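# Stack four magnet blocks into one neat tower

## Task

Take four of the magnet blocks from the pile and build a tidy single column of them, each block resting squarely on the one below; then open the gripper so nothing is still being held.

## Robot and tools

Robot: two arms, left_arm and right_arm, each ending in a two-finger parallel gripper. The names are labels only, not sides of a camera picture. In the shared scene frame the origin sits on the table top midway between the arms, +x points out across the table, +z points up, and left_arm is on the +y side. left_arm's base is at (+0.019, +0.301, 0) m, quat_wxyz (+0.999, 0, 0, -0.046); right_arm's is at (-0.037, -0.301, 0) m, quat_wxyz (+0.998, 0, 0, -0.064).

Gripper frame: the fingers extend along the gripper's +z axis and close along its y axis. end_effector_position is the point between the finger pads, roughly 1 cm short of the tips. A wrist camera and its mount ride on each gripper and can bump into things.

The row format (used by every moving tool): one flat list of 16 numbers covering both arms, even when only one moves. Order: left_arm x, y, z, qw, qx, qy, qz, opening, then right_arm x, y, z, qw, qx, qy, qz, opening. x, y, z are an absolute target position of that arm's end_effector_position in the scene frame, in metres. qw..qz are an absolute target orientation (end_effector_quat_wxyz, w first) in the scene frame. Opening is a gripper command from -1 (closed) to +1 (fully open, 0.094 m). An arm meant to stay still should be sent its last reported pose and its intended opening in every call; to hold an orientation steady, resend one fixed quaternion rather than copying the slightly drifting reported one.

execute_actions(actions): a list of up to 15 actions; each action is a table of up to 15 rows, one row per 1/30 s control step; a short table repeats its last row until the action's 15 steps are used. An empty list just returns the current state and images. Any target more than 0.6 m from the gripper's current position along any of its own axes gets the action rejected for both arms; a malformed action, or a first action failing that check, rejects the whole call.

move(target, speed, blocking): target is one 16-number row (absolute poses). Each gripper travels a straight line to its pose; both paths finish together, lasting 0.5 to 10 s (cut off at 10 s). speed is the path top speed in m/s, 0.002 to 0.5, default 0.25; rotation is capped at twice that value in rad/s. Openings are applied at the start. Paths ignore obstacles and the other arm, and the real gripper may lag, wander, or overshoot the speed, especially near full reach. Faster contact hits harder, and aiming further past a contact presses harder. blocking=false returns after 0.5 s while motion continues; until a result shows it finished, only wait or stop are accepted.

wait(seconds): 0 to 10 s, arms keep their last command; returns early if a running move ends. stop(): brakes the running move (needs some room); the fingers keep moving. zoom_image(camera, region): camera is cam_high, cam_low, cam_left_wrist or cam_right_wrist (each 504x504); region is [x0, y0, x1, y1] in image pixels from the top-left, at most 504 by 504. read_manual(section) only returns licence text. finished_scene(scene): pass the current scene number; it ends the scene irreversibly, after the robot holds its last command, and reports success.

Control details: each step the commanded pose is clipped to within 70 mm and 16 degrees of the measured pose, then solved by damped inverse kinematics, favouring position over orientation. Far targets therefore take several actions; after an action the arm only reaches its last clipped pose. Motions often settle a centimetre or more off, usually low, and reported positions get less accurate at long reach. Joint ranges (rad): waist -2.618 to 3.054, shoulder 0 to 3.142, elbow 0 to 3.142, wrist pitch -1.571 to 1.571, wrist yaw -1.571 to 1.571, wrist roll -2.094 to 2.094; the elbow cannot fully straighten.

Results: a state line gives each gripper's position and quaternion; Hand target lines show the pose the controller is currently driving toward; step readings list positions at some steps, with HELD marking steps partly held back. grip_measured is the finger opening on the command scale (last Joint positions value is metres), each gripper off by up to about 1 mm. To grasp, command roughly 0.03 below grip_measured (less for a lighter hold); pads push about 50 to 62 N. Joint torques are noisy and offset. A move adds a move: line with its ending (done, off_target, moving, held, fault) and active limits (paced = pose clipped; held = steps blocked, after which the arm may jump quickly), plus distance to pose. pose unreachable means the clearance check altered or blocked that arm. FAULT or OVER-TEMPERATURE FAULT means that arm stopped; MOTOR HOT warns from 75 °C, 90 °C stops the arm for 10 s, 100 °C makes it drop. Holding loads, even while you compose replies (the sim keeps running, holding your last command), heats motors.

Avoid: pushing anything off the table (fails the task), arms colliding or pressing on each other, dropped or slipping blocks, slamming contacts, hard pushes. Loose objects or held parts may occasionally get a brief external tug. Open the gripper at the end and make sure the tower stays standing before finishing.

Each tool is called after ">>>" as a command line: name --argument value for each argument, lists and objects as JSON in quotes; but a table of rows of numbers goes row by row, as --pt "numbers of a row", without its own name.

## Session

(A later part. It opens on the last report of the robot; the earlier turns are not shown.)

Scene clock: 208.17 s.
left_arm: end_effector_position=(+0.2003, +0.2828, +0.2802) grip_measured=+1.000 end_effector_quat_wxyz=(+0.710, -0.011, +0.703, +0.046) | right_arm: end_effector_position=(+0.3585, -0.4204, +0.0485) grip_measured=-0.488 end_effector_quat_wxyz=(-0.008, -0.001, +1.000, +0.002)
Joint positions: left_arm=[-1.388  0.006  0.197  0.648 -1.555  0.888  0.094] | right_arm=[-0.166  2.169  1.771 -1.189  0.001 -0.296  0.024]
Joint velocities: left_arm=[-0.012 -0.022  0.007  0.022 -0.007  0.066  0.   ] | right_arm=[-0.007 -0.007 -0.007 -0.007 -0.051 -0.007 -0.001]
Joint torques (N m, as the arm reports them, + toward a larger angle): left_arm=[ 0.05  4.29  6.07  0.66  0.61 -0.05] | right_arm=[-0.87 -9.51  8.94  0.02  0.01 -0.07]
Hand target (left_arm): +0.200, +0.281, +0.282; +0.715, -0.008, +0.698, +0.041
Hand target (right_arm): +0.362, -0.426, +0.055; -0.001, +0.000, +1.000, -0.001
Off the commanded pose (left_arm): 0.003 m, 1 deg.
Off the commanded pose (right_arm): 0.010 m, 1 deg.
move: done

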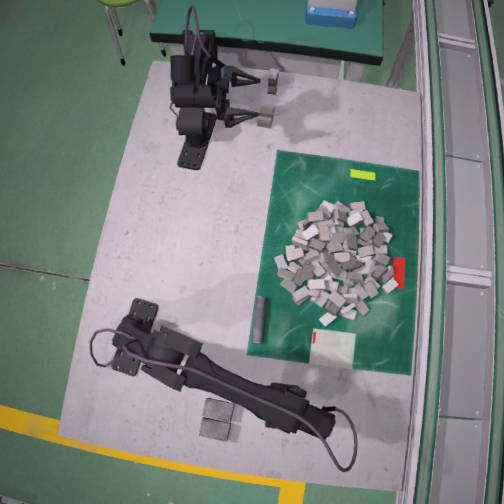

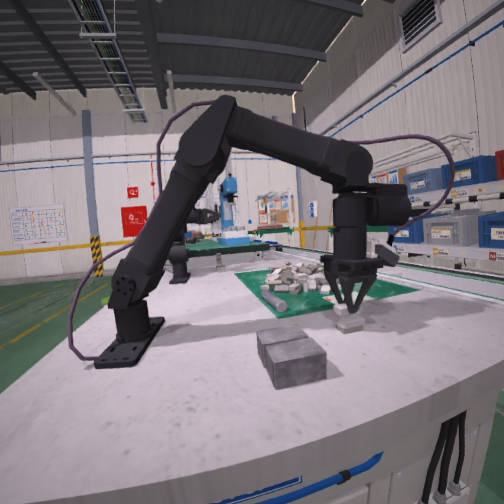

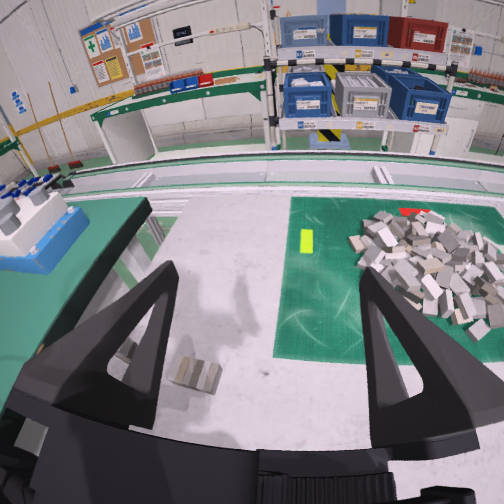

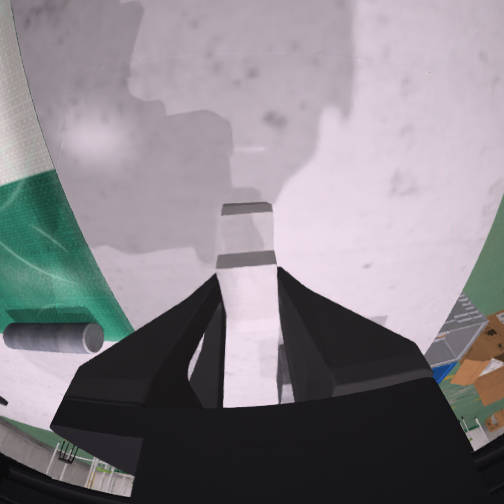

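>>> zoom_image --camera "cam_right_wrist" --region '[170,170,330,330]'

Region (170, 170, 330, 330) of cam_right_wrist's 504x504 image, scaled by 3.150, with more detail than that image has.

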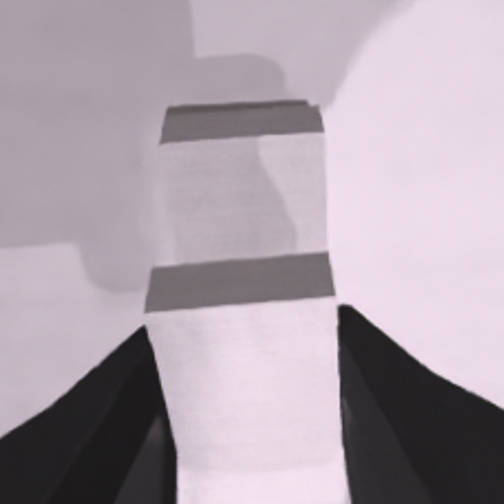

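>>> move --target '[0.2005,0.2805,0.2823,0.715,-0.008,0.698,0.041,1, 0.372,-0.426,0.052,0,0,1,0,-0.54]' --speed 0.015

>>> zoom_image --camera "cam_right_wrist" --region '[170,170,330,330]'

Scene clock: 211.20 s.
left_arm: end_effector_position=(+0.2003, +0.2828, +0.2802) grip_measured=+1.000 end_effector_quat_wxyz=(+0.710, -0.011, +0.703, +0.046) | right_arm: end_effector_position=(+0.3668, -0.4229, +0.0447) grip_measured=-0.488 end_effector_quat_wxyz=(-0.008, -0.002, +1.000, +0.002)
Joint positions: left_arm=[-1.388  0.006  0.197  0.648 -1.555  0.888  0.094] | right_arm=[-0.166  2.209  1.819 -1.198  0.001 -0.298  0.024]
Joint velocities: left_arm=[ 0.002  0.002  0.012 -0.051 -0.022 -0.066  0.   ] | right_arm=[-0.002  0.007 -0.002  0.125 -0.022  0.007 -0.001]
Joint torques (N m, as the arm reports them, + toward a larger angle): left_arm=[ 0.02  4.28  6.02  0.65  0.6  -0.06] | right_arm=[-0.41 -9.95  8.96  0.    0.01 -0.02]
Hand target (left_arm): +0.200, +0.281, +0.282; +0.715, -0.008, +0.698, +0.041
Hand target (right_arm): +0.372, -0.426, +0.052; +0.000, +0.000, +1.000, -0.000
Off the commanded pose (left_arm): 0.003 m, 1 deg.
Off the commanded pose (right_arm): 0.009 m, 1 deg.
move: done

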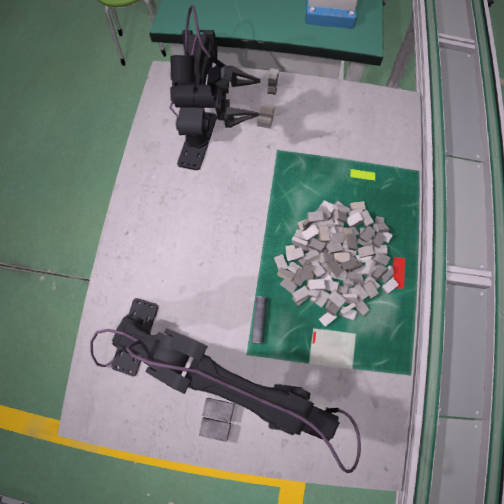

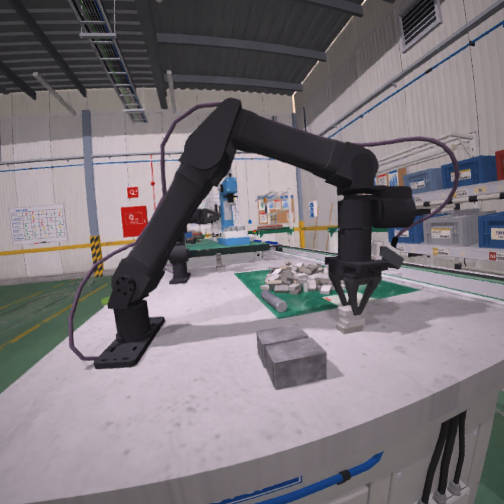

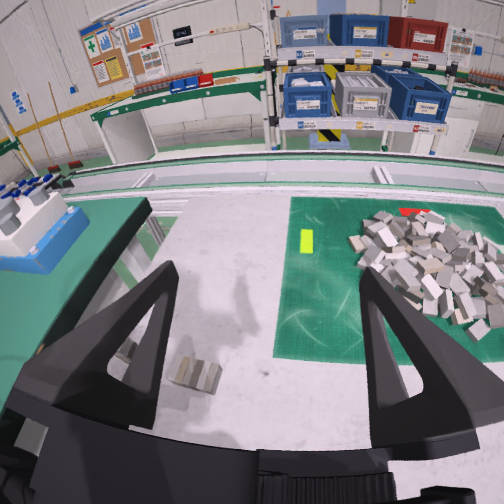

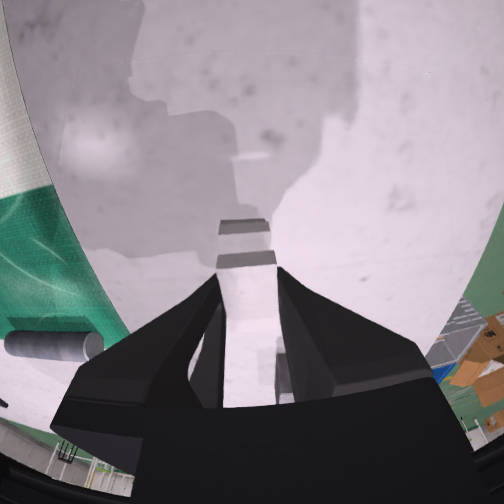

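Region (170, 170, 330, 330) of cam_right_wrist's 504x504 image, scaled by 3.150, with more detail than that image has.

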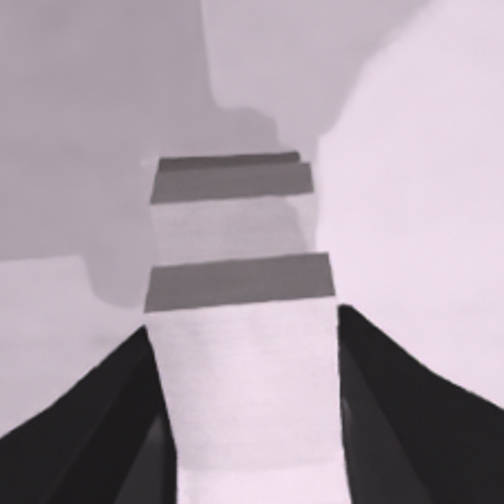

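>>> move --target '[0.2005,0.2805,0.2823,0.715,-0.008,0.698,0.041,1, 0.373,-0.4225,0.045,0,0,1,0,-0.54]' --speed 0.012

>>> zoom_image --camera "cam_right_wrist" --region '[170,170,330,330]'

Scene clock: 213.07 s.
left_arm: end_effector_position=(+0.2003, +0.2828, +0.2803) grip_measured=+1.000 end_effector_quat_wxyz=(+0.710, -0.011, +0.703, +0.046) | right_arm: end_effector_position=(+0.3670, -0.4230, +0.0445) grip_measured=-0.488 end_effector_quat_wxyz=(-0.008, -0.001, +1.000, +0.002)
Joint positions: left_arm=[-1.388  0.006  0.197  0.648 -1.554  0.888  0.094] | right_arm=[-0.166  2.209  1.819 -1.197  0.001 -0.296  0.024]
Joint velocities: left_arm=[ 0.002 -0.002  0.002 -0.081 -0.037 -0.022  0.   ] | right_arm=[-0.002  0.002  0.007 -0.007 -0.037 -0.007 -0.001]
Joint torques (N m, as the arm reports them, + toward a larger angle): left_arm=[ 0.02  4.25  6.05  0.64  0.62 -0.07] | right_arm=[ 0.4  -9.63  7.17  0.2   0.01  0.03]
Hand target (left_arm): +0.200, +0.281, +0.282; +0.715, -0.008, +0.698, +0.041
Hand target (right_arm): +0.373, -0.423, +0.045; -0.000, +0.000, +1.000, -0.000
Off the commanded pose (left_arm): 0.003 m, 1 deg.
Off the commanded pose (right_arm): 0.006 m, 1 deg.
move: done

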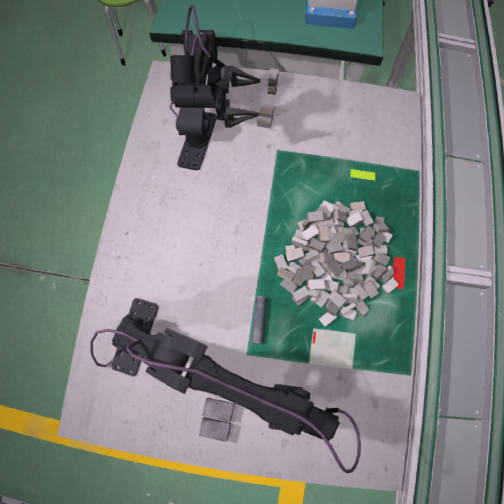

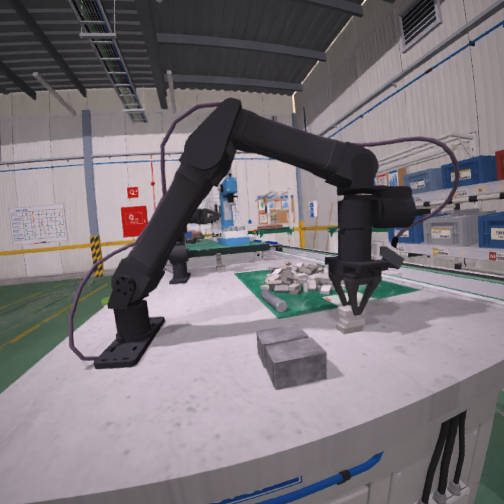

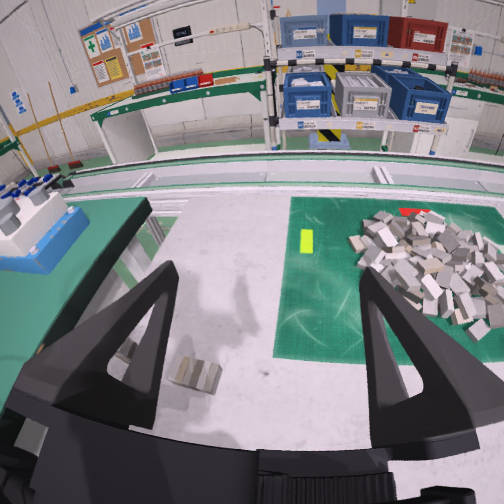

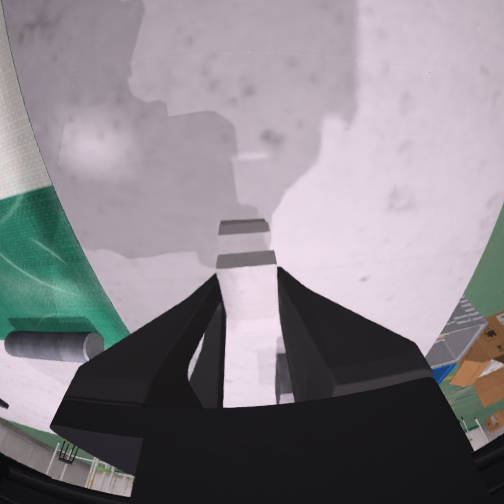

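Region (170, 170, 330, 330) of cam_right_wrist's 504x504 image, scaled by 3.150, with more detail than that image has.

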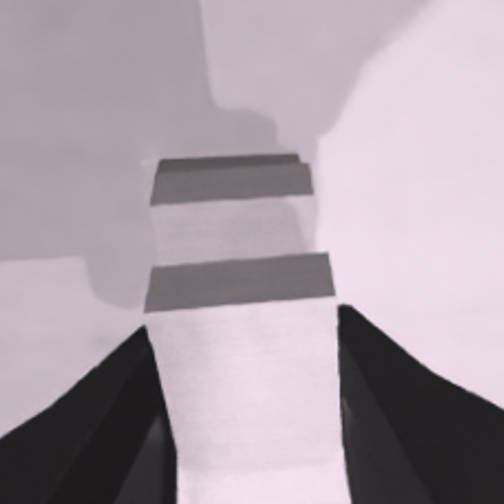

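>>> move --target '[0.2005,0.2805,0.2823,0.715,-0.008,0.698,0.041,1, 0.374,-0.4195,0.039,0,0,1,0,-0.54]' --speed 0.01

>>> zoom_image --camera "cam_right_wrist" --region '[170,170,330,330]'

Scene clock: 214.83 s.
left_arm: end_effector_position=(+0.2003, +0.2828, +0.2802) grip_measured=+1.000 end_effector_quat_wxyz=(+0.710, -0.011, +0.703, +0.046) | right_arm: end_effector_position=(+0.3718, -0.4245, +0.0445) grip_measured=-0.488 end_effector_quat_wxyz=(+0.001, +0.003, +1.000, -0.001)
Joint positions: left_arm=[-1.388  0.006  0.197  0.648 -1.555  0.888  0.094] | right_arm=[-0.166  2.209  1.819 -1.177  0.001 -0.289  0.024]
Joint velocities: left_arm=[-0.007  0.012 -0.007  0.051  0.022  0.066  0.   ] | right_arm=[-0.002 -0.007 -0.002 -0.051  0.007  0.007 -0.001]
Joint torques (N m, as the arm reports them, + toward a larger angle): left_arm=[ 0.    4.29  6.03  0.63  0.61 -0.06] | right_arm=[ 1.02 -9.37  5.71  0.24  0.01  0.03]
Hand target (left_arm): +0.200, +0.281, +0.282; +0.715, -0.008, +0.698, +0.041
Hand target (right_arm): +0.374, -0.420, +0.039; +0.000, -0.000, +1.000, -0.000
Off the commanded pose (left_arm): 0.003 m, 1 deg.
Off the commanded pose (right_arm): 0.008 m, 0 deg.
move: done

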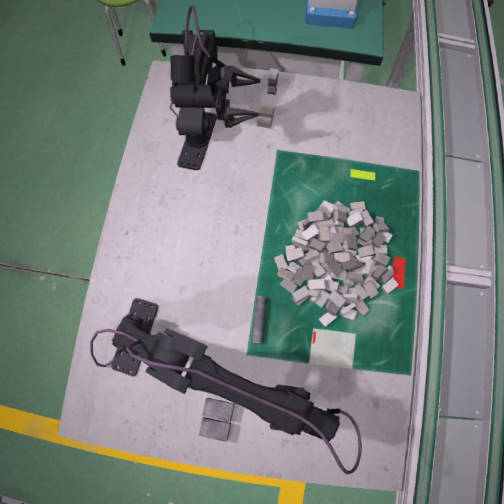

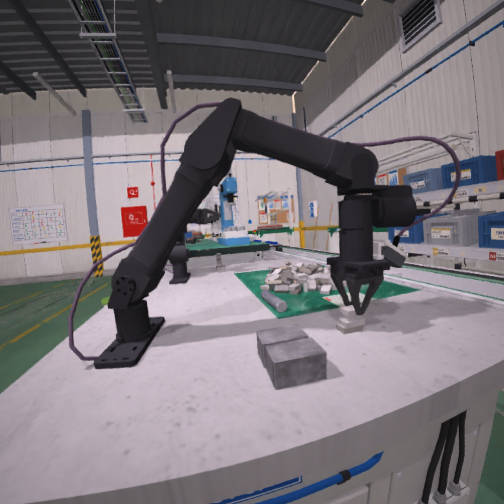

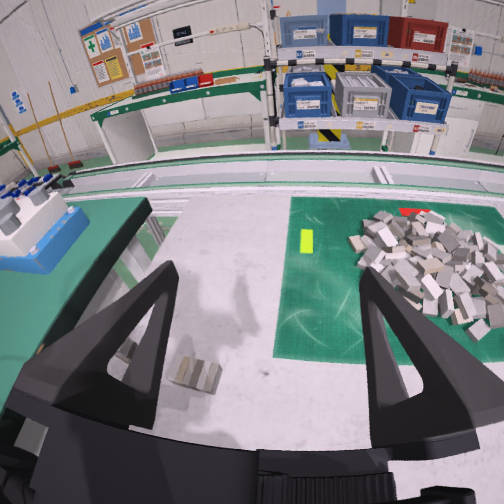

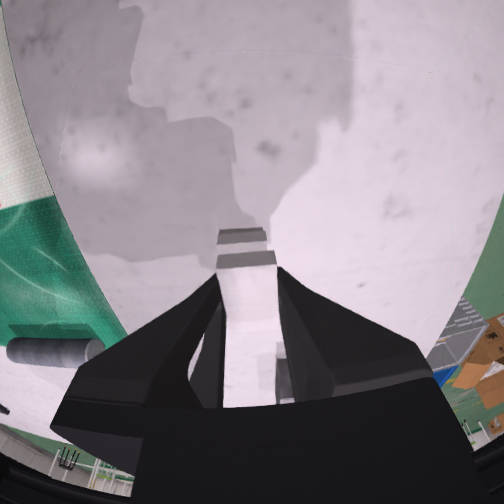

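Region (170, 170, 330, 330) of cam_right_wrist's 504x504 image, scaled by 3.150, with more detail than that image has.

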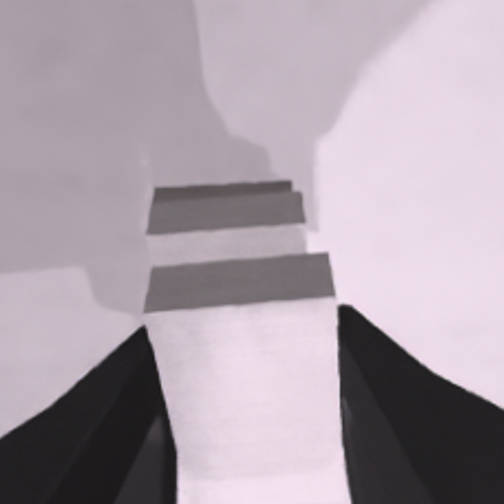

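>>> move --target '[0.2005,0.2805,0.2823,0.715,-0.008,0.698,0.041,1, 0.374,-0.417,0.037,0,0,1,0,-0.54]' --speed 0.008

>>> zoom_image --camera "cam_right_wrist" --region '[170,170,330,330]'

Scene clock: 217.00 s.
left_arm: end_effector_position=(+0.2003, +0.2828, +0.2802) grip_measured=+1.000 end_effector_quat_wxyz=(+0.710, -0.011, +0.703, +0.046) | right_arm: end_effector_position=(+0.3712, -0.4243, +0.0418) grip_measured=-0.488 end_effector_quat_wxyz=(+0.001, +0.006, +1.000, -0.001)
Joint positions: left_arm=[-1.388  0.006  0.197  0.648 -1.555  0.888  0.094] | right_arm=[-0.166  2.209  1.808 -1.167  0.001 -0.283  0.024]
Joint velocities: left_arm=[ 0.022 -0.007  0.017 -0.007  0.022 -0.037  0.   ] | right_arm=[ 0.012  0.002 -0.002  0.007  0.007 -0.051  0.   ]
Joint torques (N m, as the arm reports them, + toward a larger angle): left_arm=[ 0.01  4.29  6.02  0.64  0.61 -0.06] | right_arm=[ 1.44 -9.44  5.72  0.21  0.01  0.02]
Hand target (left_arm): +0.200, +0.281, +0.282; +0.715, -0.008, +0.698, +0.041
Hand target (right_arm): +0.374, -0.417, +0.037; +0.000, +0.000, +1.000, +0.000
Off the commanded pose (left_arm): 0.003 m, 1 deg.
Off the commanded pose (right_arm): 0.009 m, 1 deg.
move: done

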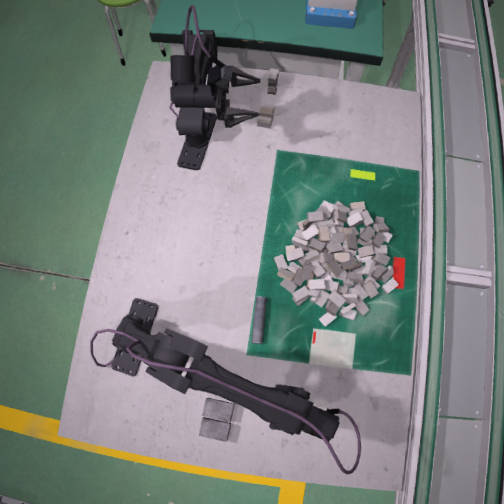

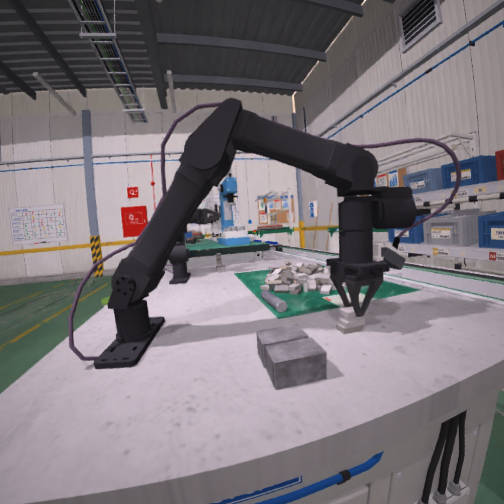

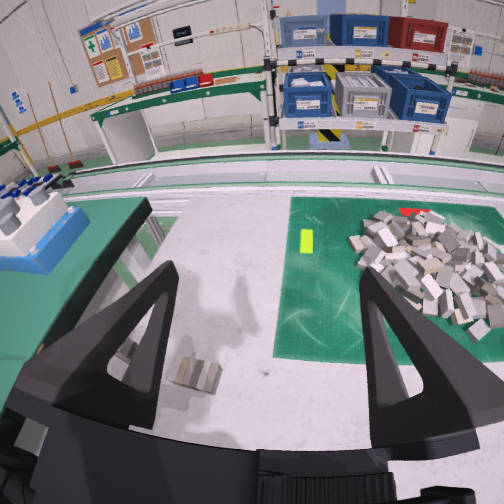

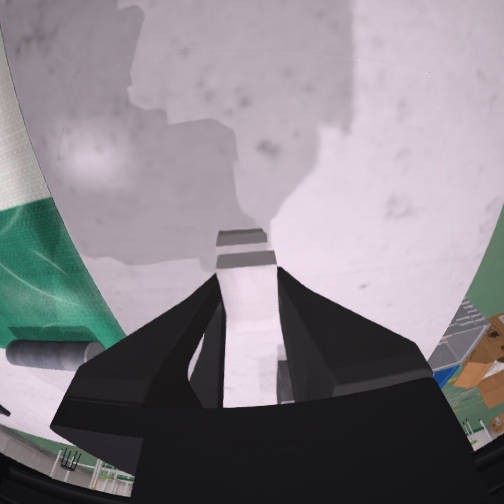

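Region (170, 170, 330, 330) of cam_right_wrist's 504x504 image, scaled by 3.150, with more detail than that image has.

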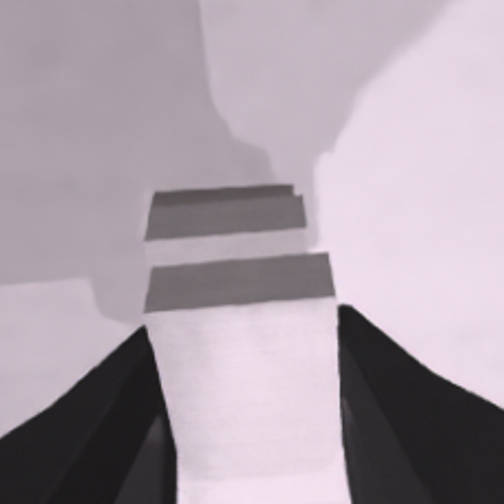

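>>> wait --seconds 0.5

Scene clock: 217.70 s.
left_arm: end_effector_position=(+0.2003, +0.2828, +0.2802) grip_measured=+1.000 end_effector_quat_wxyz=(+0.710, -0.011, +0.703, +0.046) | right_arm: end_effector_position=(+0.3712, -0.4243, +0.0418) grip_measured=-0.488 end_effector_quat_wxyz=(+0.001, +0.006, +1.000, -0.001)
Joint positions: left_arm=[-1.388  0.006  0.197  0.648 -1.555  0.888  0.094] | right_arm=[-0.166  2.209  1.808 -1.167  0.001 -0.283  0.024]
Joint velocities: left_arm=[-0.017  0.002  0.007  0.007  0.051 -0.051  0.   ] | right_arm=[-0.007 -0.007 -0.002 -0.051 -0.007 -0.007  0.   ]
Joint torques (N m, as the arm reports them, + toward a larger angle): left_arm=[ 0.03  4.31  6.02  0.65  0.6  -0.07] | right_arm=[ 1.47 -9.45  5.74  0.23  0.01  0.04]
Hand target (left_arm): +0.200, +0.281, +0.282; +0.715, -0.008, +0.698, +0.041
Hand target (right_arm): +0.374, -0.417, +0.037; +0.000, -0.000, +1.000, +0.000
Off the commanded pose (left_arm): 0.003 m, 1 deg.
Off the commanded pose (right_arm): 0.009 m, 1 deg.
wait: 0.50 s; at rest from the start

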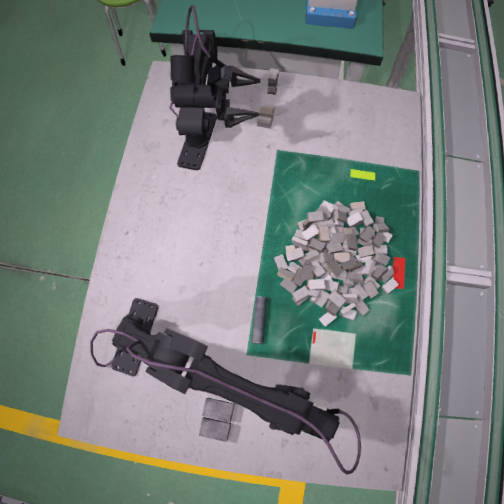

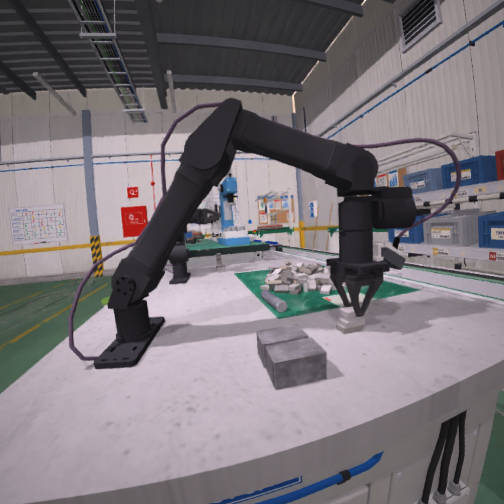

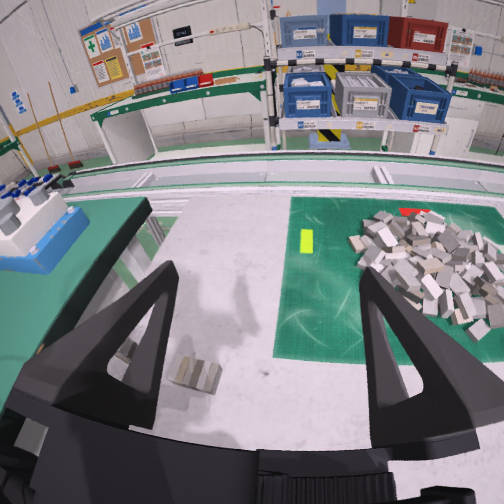

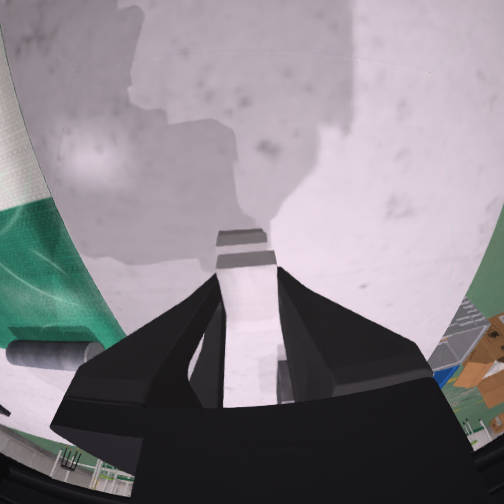

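>>> execute_actions --actions '[[[0.2005,0.2805,0.2823,0.715,-0.008,0.698,0.041,1, 0.374,-0.416,0.037,0,0,1,0,-0.54],[0.2005,0.2805,0.2823,0.715,-0.008,0.698,0.041,1, 0.374,-0.416,0.037,0,0,1,0,-0.54],[0.2005,0.2805,0.2823,0.715,-0.008,0.698,0.041,1, 0.374,-0.416,0.037,0,0,1,0,-0.54],[0.2005,0.2805,0.2823,0.715,-0.008,0.698,0.041,1, 0.374,-0.416,0.037,0,0,1,0,-0.54],[0.2005,0.2805,0.2823,0.715,-0.008,0.698,0.041,1, 0.374,-0.4155,0.037,0,0,1,0,-0.54],[0.2005,0.2805,0.2823,0.715,-0.008,0.698,0.041,1, 0.374,-0.4155,0.037,0,0,1,0,-0.54],[0.2005,0.2805,0.2823,0.715,-0.008,0.698,0.041,1, 0.374,-0.4155,0.037,0,0,1,0,-0.54],[0.2005,0.2805,0.2823,0.715,-0.008,0.698,0.041,1, 0.374,-0.4155,0.037,0,0,1,0,-0.54],[0.2005,0.2805,0.2823,0.715,-0.008,0.698,0.041,1, 0.374,-0.415,0.037,0,0,1,0,-0.54]]]'

Scene clock: 219.33 s.
left_arm: end_effector_position=(+0.2003, +0.2828, +0.2803) grip_measured=+1.000 end_effector_quat_wxyz=(+0.710, -0.011, +0.703, +0.046) | right_arm: end_effector_position=(+0.3725, -0.4206, +0.0418) grip_measured=-0.488 end_effector_quat_wxyz=(+0.001, +0.003, +1.000, -0.001)
Joint positions: left_arm=[-1.388  0.006  0.197  0.648 -1.554  0.888  0.094] | right_arm=[-0.157  2.209  1.808 -1.167  0.001 -0.279  0.024]
Joint velocities: left_arm=[ 0.007 -0.012 -0.002 -0.007 -0.022  0.007  0.   ] | right_arm=[ 0.007 -0.007 -0.017 -0.022 -0.037 -0.022 -0.001]
Joint torques (N m, as the arm reports them, + toward a larger angle): left_arm=[ 0.01  4.29  6.    0.64  0.6  -0.05] | right_arm=[ 1.06 -9.55  5.48  0.24  0.01  0.02]
Hand target (left_arm): +0.200, +0.281, +0.282; +0.715, -0.008, +0.698, +0.041
Hand target (right_arm): +0.374, -0.415, +0.037; -0.000, +0.000, +1.000, +0.000
Off the commanded pose (left_arm): 0.003 m, 1 deg.
Off the commanded pose (right_arm): 0.008 m, 0 deg.
Step readings (end_effector_position):
0: left_arm (+0.2003, +0.2828, +0.2802) | right_arm (+0.3712, -0.4243, +0.0418)
1: left_arm (+0.2003, +0.2828, +0.2802) | right_arm (+0.3713, -0.4241, +0.0418)
2: left_arm (+0.2003, +0.2828, +0.2802) | right_arm (+0.3713, -0.4238, +0.0418)
4: left_arm (+0.2003, +0.2828, +0.2802) | right_arm (+0.3716, -0.4229, +0.0418)
8: left_arm (+0.2003, +0.2828, +0.2803) | right_arm (+0.3723, -0.4210, +0.0418)
15: end_effector_position above

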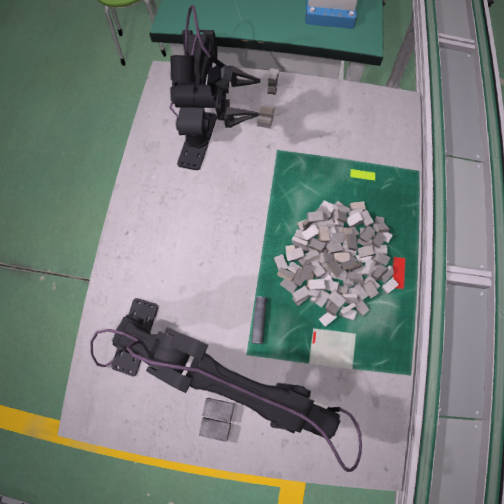

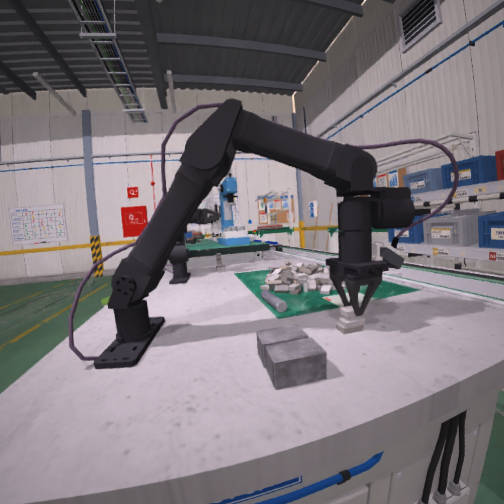

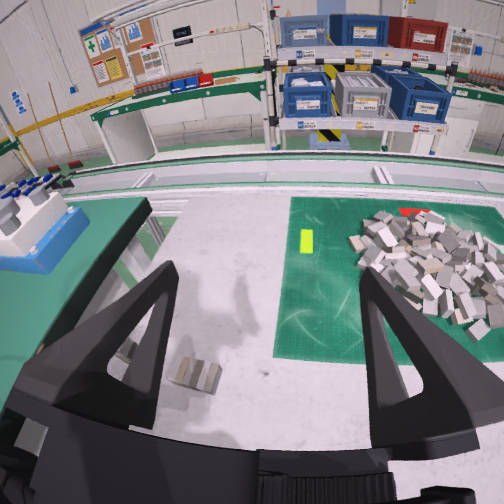

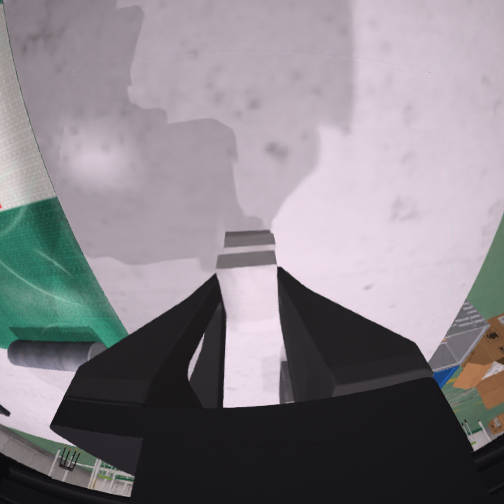

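>>> zoom_image --camera "cam_right_wrist" --region '[170,170,330,330]'

Region (170, 170, 330, 330) of cam_right_wrist's 504x504 image, scaled by 3.150, with more detail than that image has.

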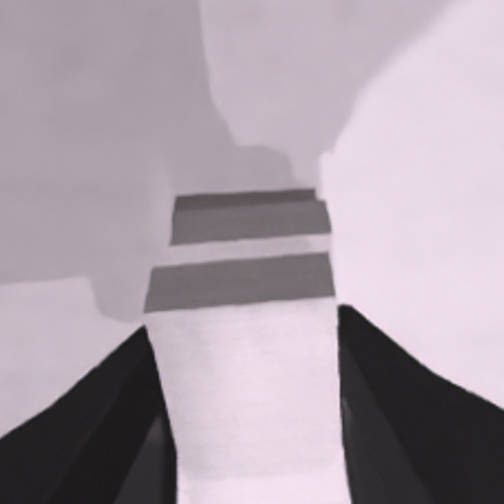

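>>> execute_actions --actions '[[[0.2005,0.2805,0.2823,0.715,-0.008,0.698,0.041,1, 0.373,-0.430,0.037,0,0,1,0,-0.54],[0.2005,0.2805,0.2823,0.715,-0.008,0.698,0.041,1, 0.373,-0.430,0.037,0,0,1,0,-0.54],[0.2005,0.2805,0.2823,0.715,-0.008,0.698,0.041,1, 0.373,-0.430,0.037,0,0,1,0,-0.54],[0.2005,0.2805,0.2823,0.715,-0.008,0.698,0.041,1, 0.373,-0.4222,0.037,0,0,1,0,-0.54]]]'

>>> zoom_image --camera "cam_right_wrist" --region '[170,170,330,330]'

Scene clock: 221.77 s.
left_arm: end_effector_position=(+0.2003, +0.2828, +0.2803) grip_measured=+1.000 end_effector_quat_wxyz=(+0.710, -0.011, +0.703, +0.046) | right_arm: end_effector_position=(+0.3712, -0.4216, +0.0359) grip_measured=-0.488 end_effector_quat_wxyz=(-0.005, -0.000, +1.000, +0.001)
Joint positions: left_arm=[-1.388  0.006  0.197  0.648 -1.554  0.888  0.094] | right_arm=[-0.16   2.224  1.808 -1.166  0.001 -0.289  0.024]
Joint velocities: left_arm=[-0.002 -0.002 -0.012  0.051 -0.051 -0.066  0.   ] | right_arm=[ 0.002 -0.007 -0.012  0.051  0.007 -0.037 -0.   ]
Joint torques (N m, as the arm reports them, + toward a larger angle): left_arm=[ 0.02  4.27  6.07  0.65  0.61 -0.06] | right_arm=[ -0.04 -10.38   6.07   0.19   0.01  -0.03]
Hand target (left_arm): +0.200, +0.281, +0.282; +0.715, -0.008, +0.698, +0.041
Hand target (right_arm): +0.373, -0.422, +0.037; +0.000, -0.000, +1.000, +0.000
Off the commanded pose (left_arm): 0.003 m, 1 deg.
Off the commanded pose (right_arm): 0.002 m, 1 deg.
Step readings (end_effector_position):
0: left_arm (+0.2003, +0.2828, +0.2803) | right_arm (+0.3726, -0.4206, +0.0418)
1: left_arm (+0.2003, +0.2828, +0.2803) | right_arm (+0.3725, -0.4207, +0.0413)
2: left_arm (+0.2003, +0.2828, +0.2803) | right_arm (+0.3722, -0.4212, +0.0406)
4: left_arm (+0.2003, +0.2828, +0.2803) | right_arm (+0.3716, -0.4217, +0.0381)
8: left_arm (+0.2003, +0.2828, +0.2803) | right_arm (+0.3712, -0.4216, +0.0359)
15: end_effector_position above

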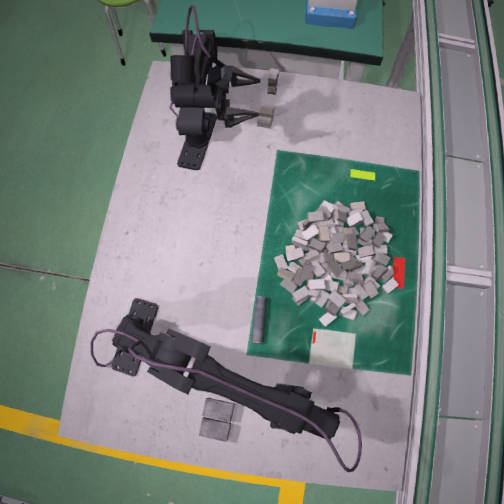

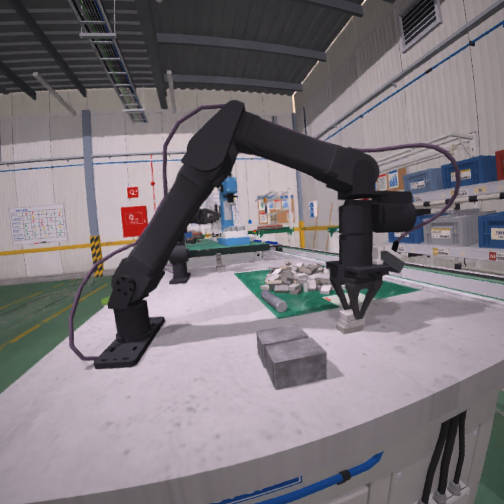

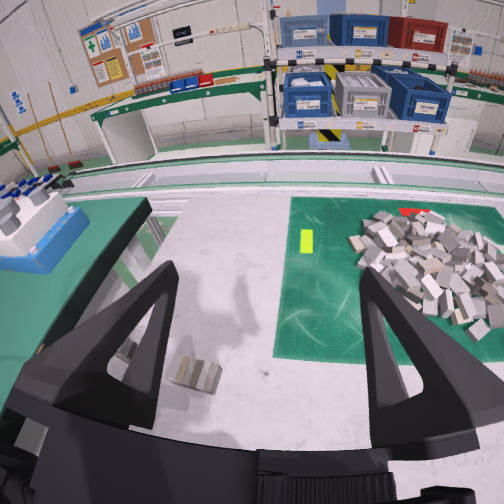

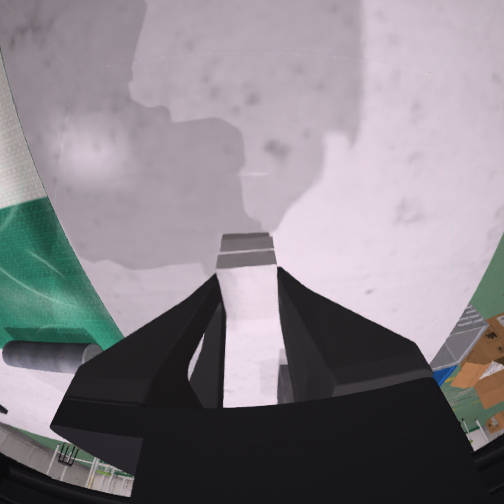

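Region (170, 170, 330, 330) of cam_right_wrist's 504x504 image, scaled by 3.150, with more detail than that image has.

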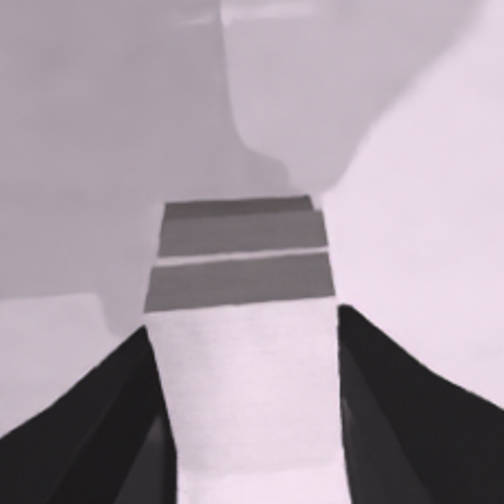

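>>> move --target '[0.2005,0.2805,0.2823,0.715,-0.008,0.698,0.041,1, 0.3675,-0.4215,0.037,0,0,1,0,-0.54]' --speed 0.006

>>> zoom_image --camera "cam_right_wrist" --region '[170,170,330,330]'

Scene clock: 225.50 s.
left_arm: end_effector_position=(+0.2003, +0.2828, +0.2802) grip_measured=+1.000 end_effector_quat_wxyz=(+0.710, -0.011, +0.703, +0.046) | right_arm: end_effector_position=(+0.3683, -0.4207, +0.0322) grip_measured=-0.488 end_effector_quat_wxyz=(-0.010, -0.000, +1.000, +0.002)
Joint positions: left_arm=[-1.388  0.006  0.197  0.648 -1.555  0.888  0.094] | right_arm=[-0.16   2.224  1.793 -1.16   0.001 -0.289  0.024]
Joint velocities: left_arm=[ 0.007 -0.002  0.007 -0.051 -0.007 -0.007  0.   ] | right_arm=[ 0.002  0.002 -0.012 -0.007 -0.051  0.007 -0.   ]
Joint torques (N m, as the arm reports them, + toward a larger angle): left_arm=[ 0.02  4.31  6.02  0.65  0.6  -0.06] | right_arm=[ -0.26 -11.8    4.16   0.23   0.02  -0.04]
Hand target (left_arm): +0.200, +0.281, +0.282; +0.715, -0.008, +0.698, +0.041
Hand target (right_arm): +0.367, -0.421, +0.037; -0.000, +0.000, +1.000, -0.000
Off the commanded pose (left_arm): 0.003 m, 1 deg.
Off the commanded pose (right_arm): 0.005 m, 1 deg.
move: done

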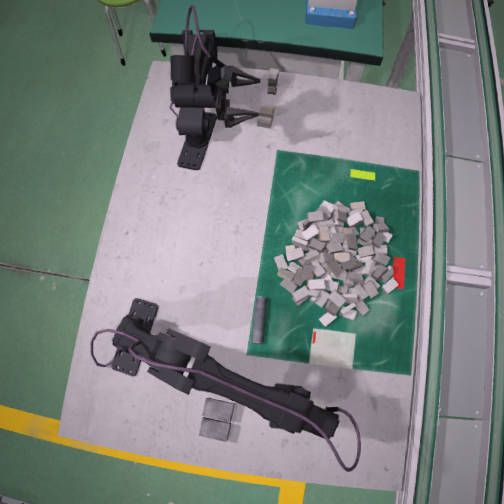

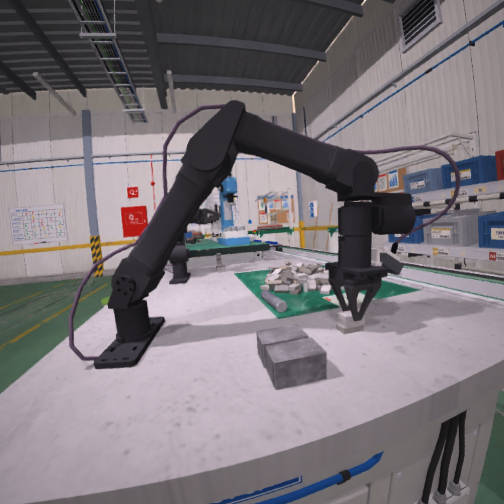

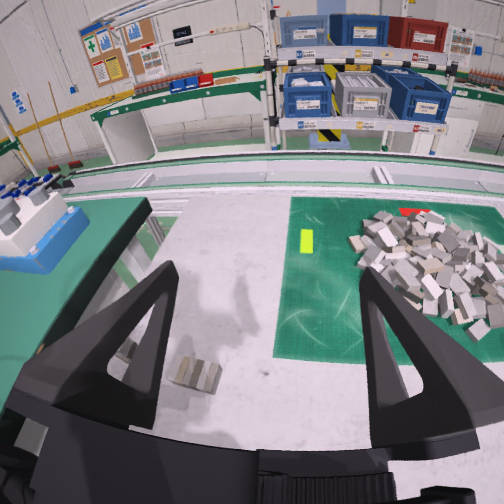

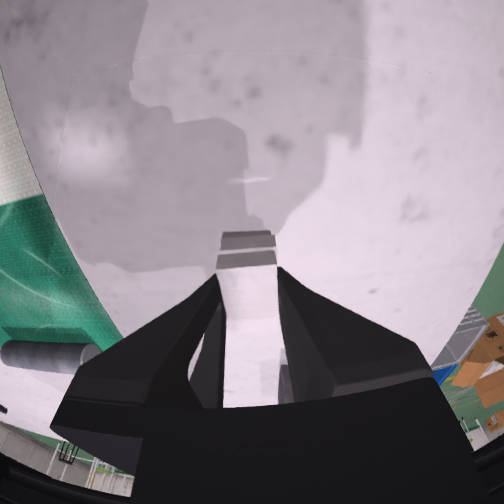

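Region (170, 170, 330, 330) of cam_right_wrist's 504x504 image, scaled by 3.150, with more detail than that image has.

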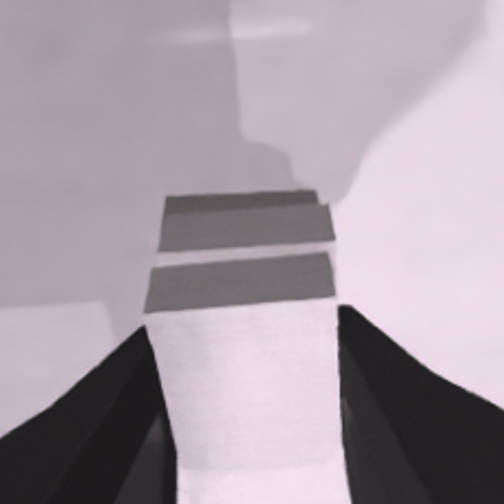

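>>> move --target '[0.2005,0.2805,0.2823,0.715,-0.008,0.698,0.041,1, 0.3685,-0.4225,0.0335,0,0,1,0,-0.54]' --speed 0.005

>>> zoom_image --camera "cam_right_wrist" --region '[170,170,330,330]'

Scene clock: 228.33 s.
left_arm: end_effector_position=(+0.2003, +0.2828, +0.2802) grip_measured=+1.000 end_effector_quat_wxyz=(+0.710, -0.011, +0.703, +0.046) | right_arm: end_effector_position=(+0.3684, -0.4207, +0.0322) grip_measured=-0.488 end_effector_quat_wxyz=(-0.009, -0.000, +1.000, +0.002)
Joint positions: left_arm=[-1.388  0.006  0.197  0.648 -1.555  0.888  0.094] | right_arm=[-0.16   2.224  1.793 -1.159  0.001 -0.289  0.024]
Joint velocities: left_arm=[ 0.002  0.007  0.012 -0.007  0.022  0.037  0.   ] | right_arm=[-0.007 -0.022  0.007  0.007 -0.007 -0.066 -0.   ]
Joint torques (N m, as the arm reports them, + toward a larger angle): left_arm=[ 0.02  4.27  6.04  0.65  0.61 -0.06] | right_arm=[ -0.38 -11.27   4.13   0.31   0.01  -0.05]
Hand target (left_arm): +0.200, +0.281, +0.282; +0.715, -0.008, +0.698, +0.041
Hand target (right_arm): +0.368, -0.422, +0.034; -0.000, +0.000, +1.000, -0.000
Off the commanded pose (left_arm): 0.003 m, 1 deg.
Off the commanded pose (right_arm): 0.002 m, 1 deg.
move: done

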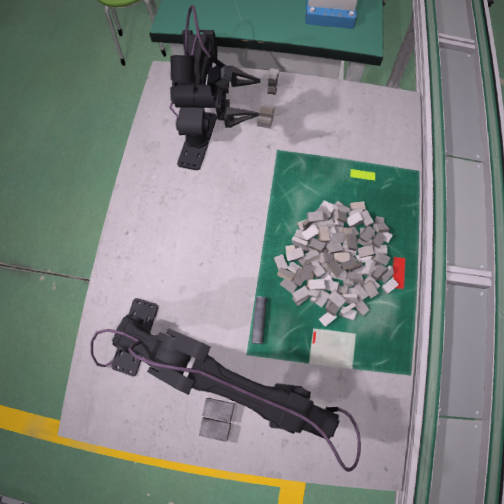

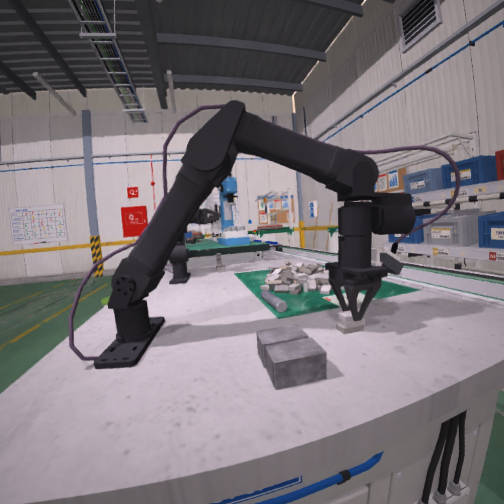

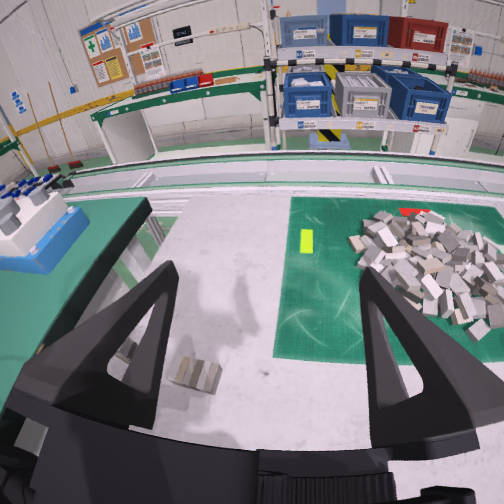

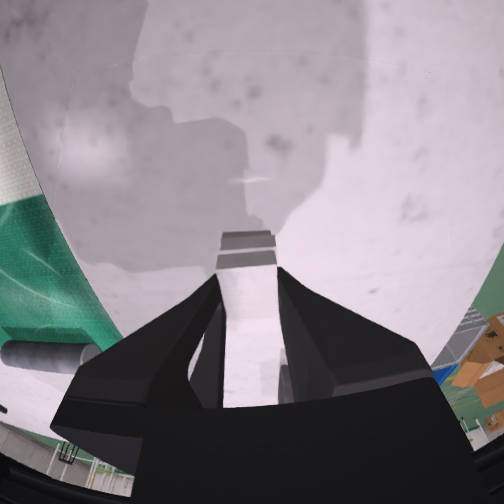

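Region (170, 170, 330, 330) of cam_right_wrist's 504x504 image, scaled by 3.150, with more detail than that image has.

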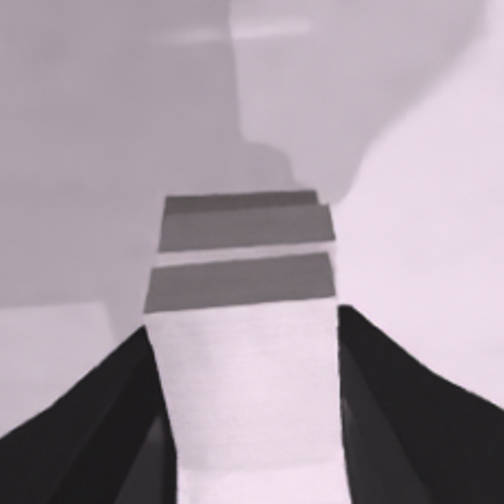

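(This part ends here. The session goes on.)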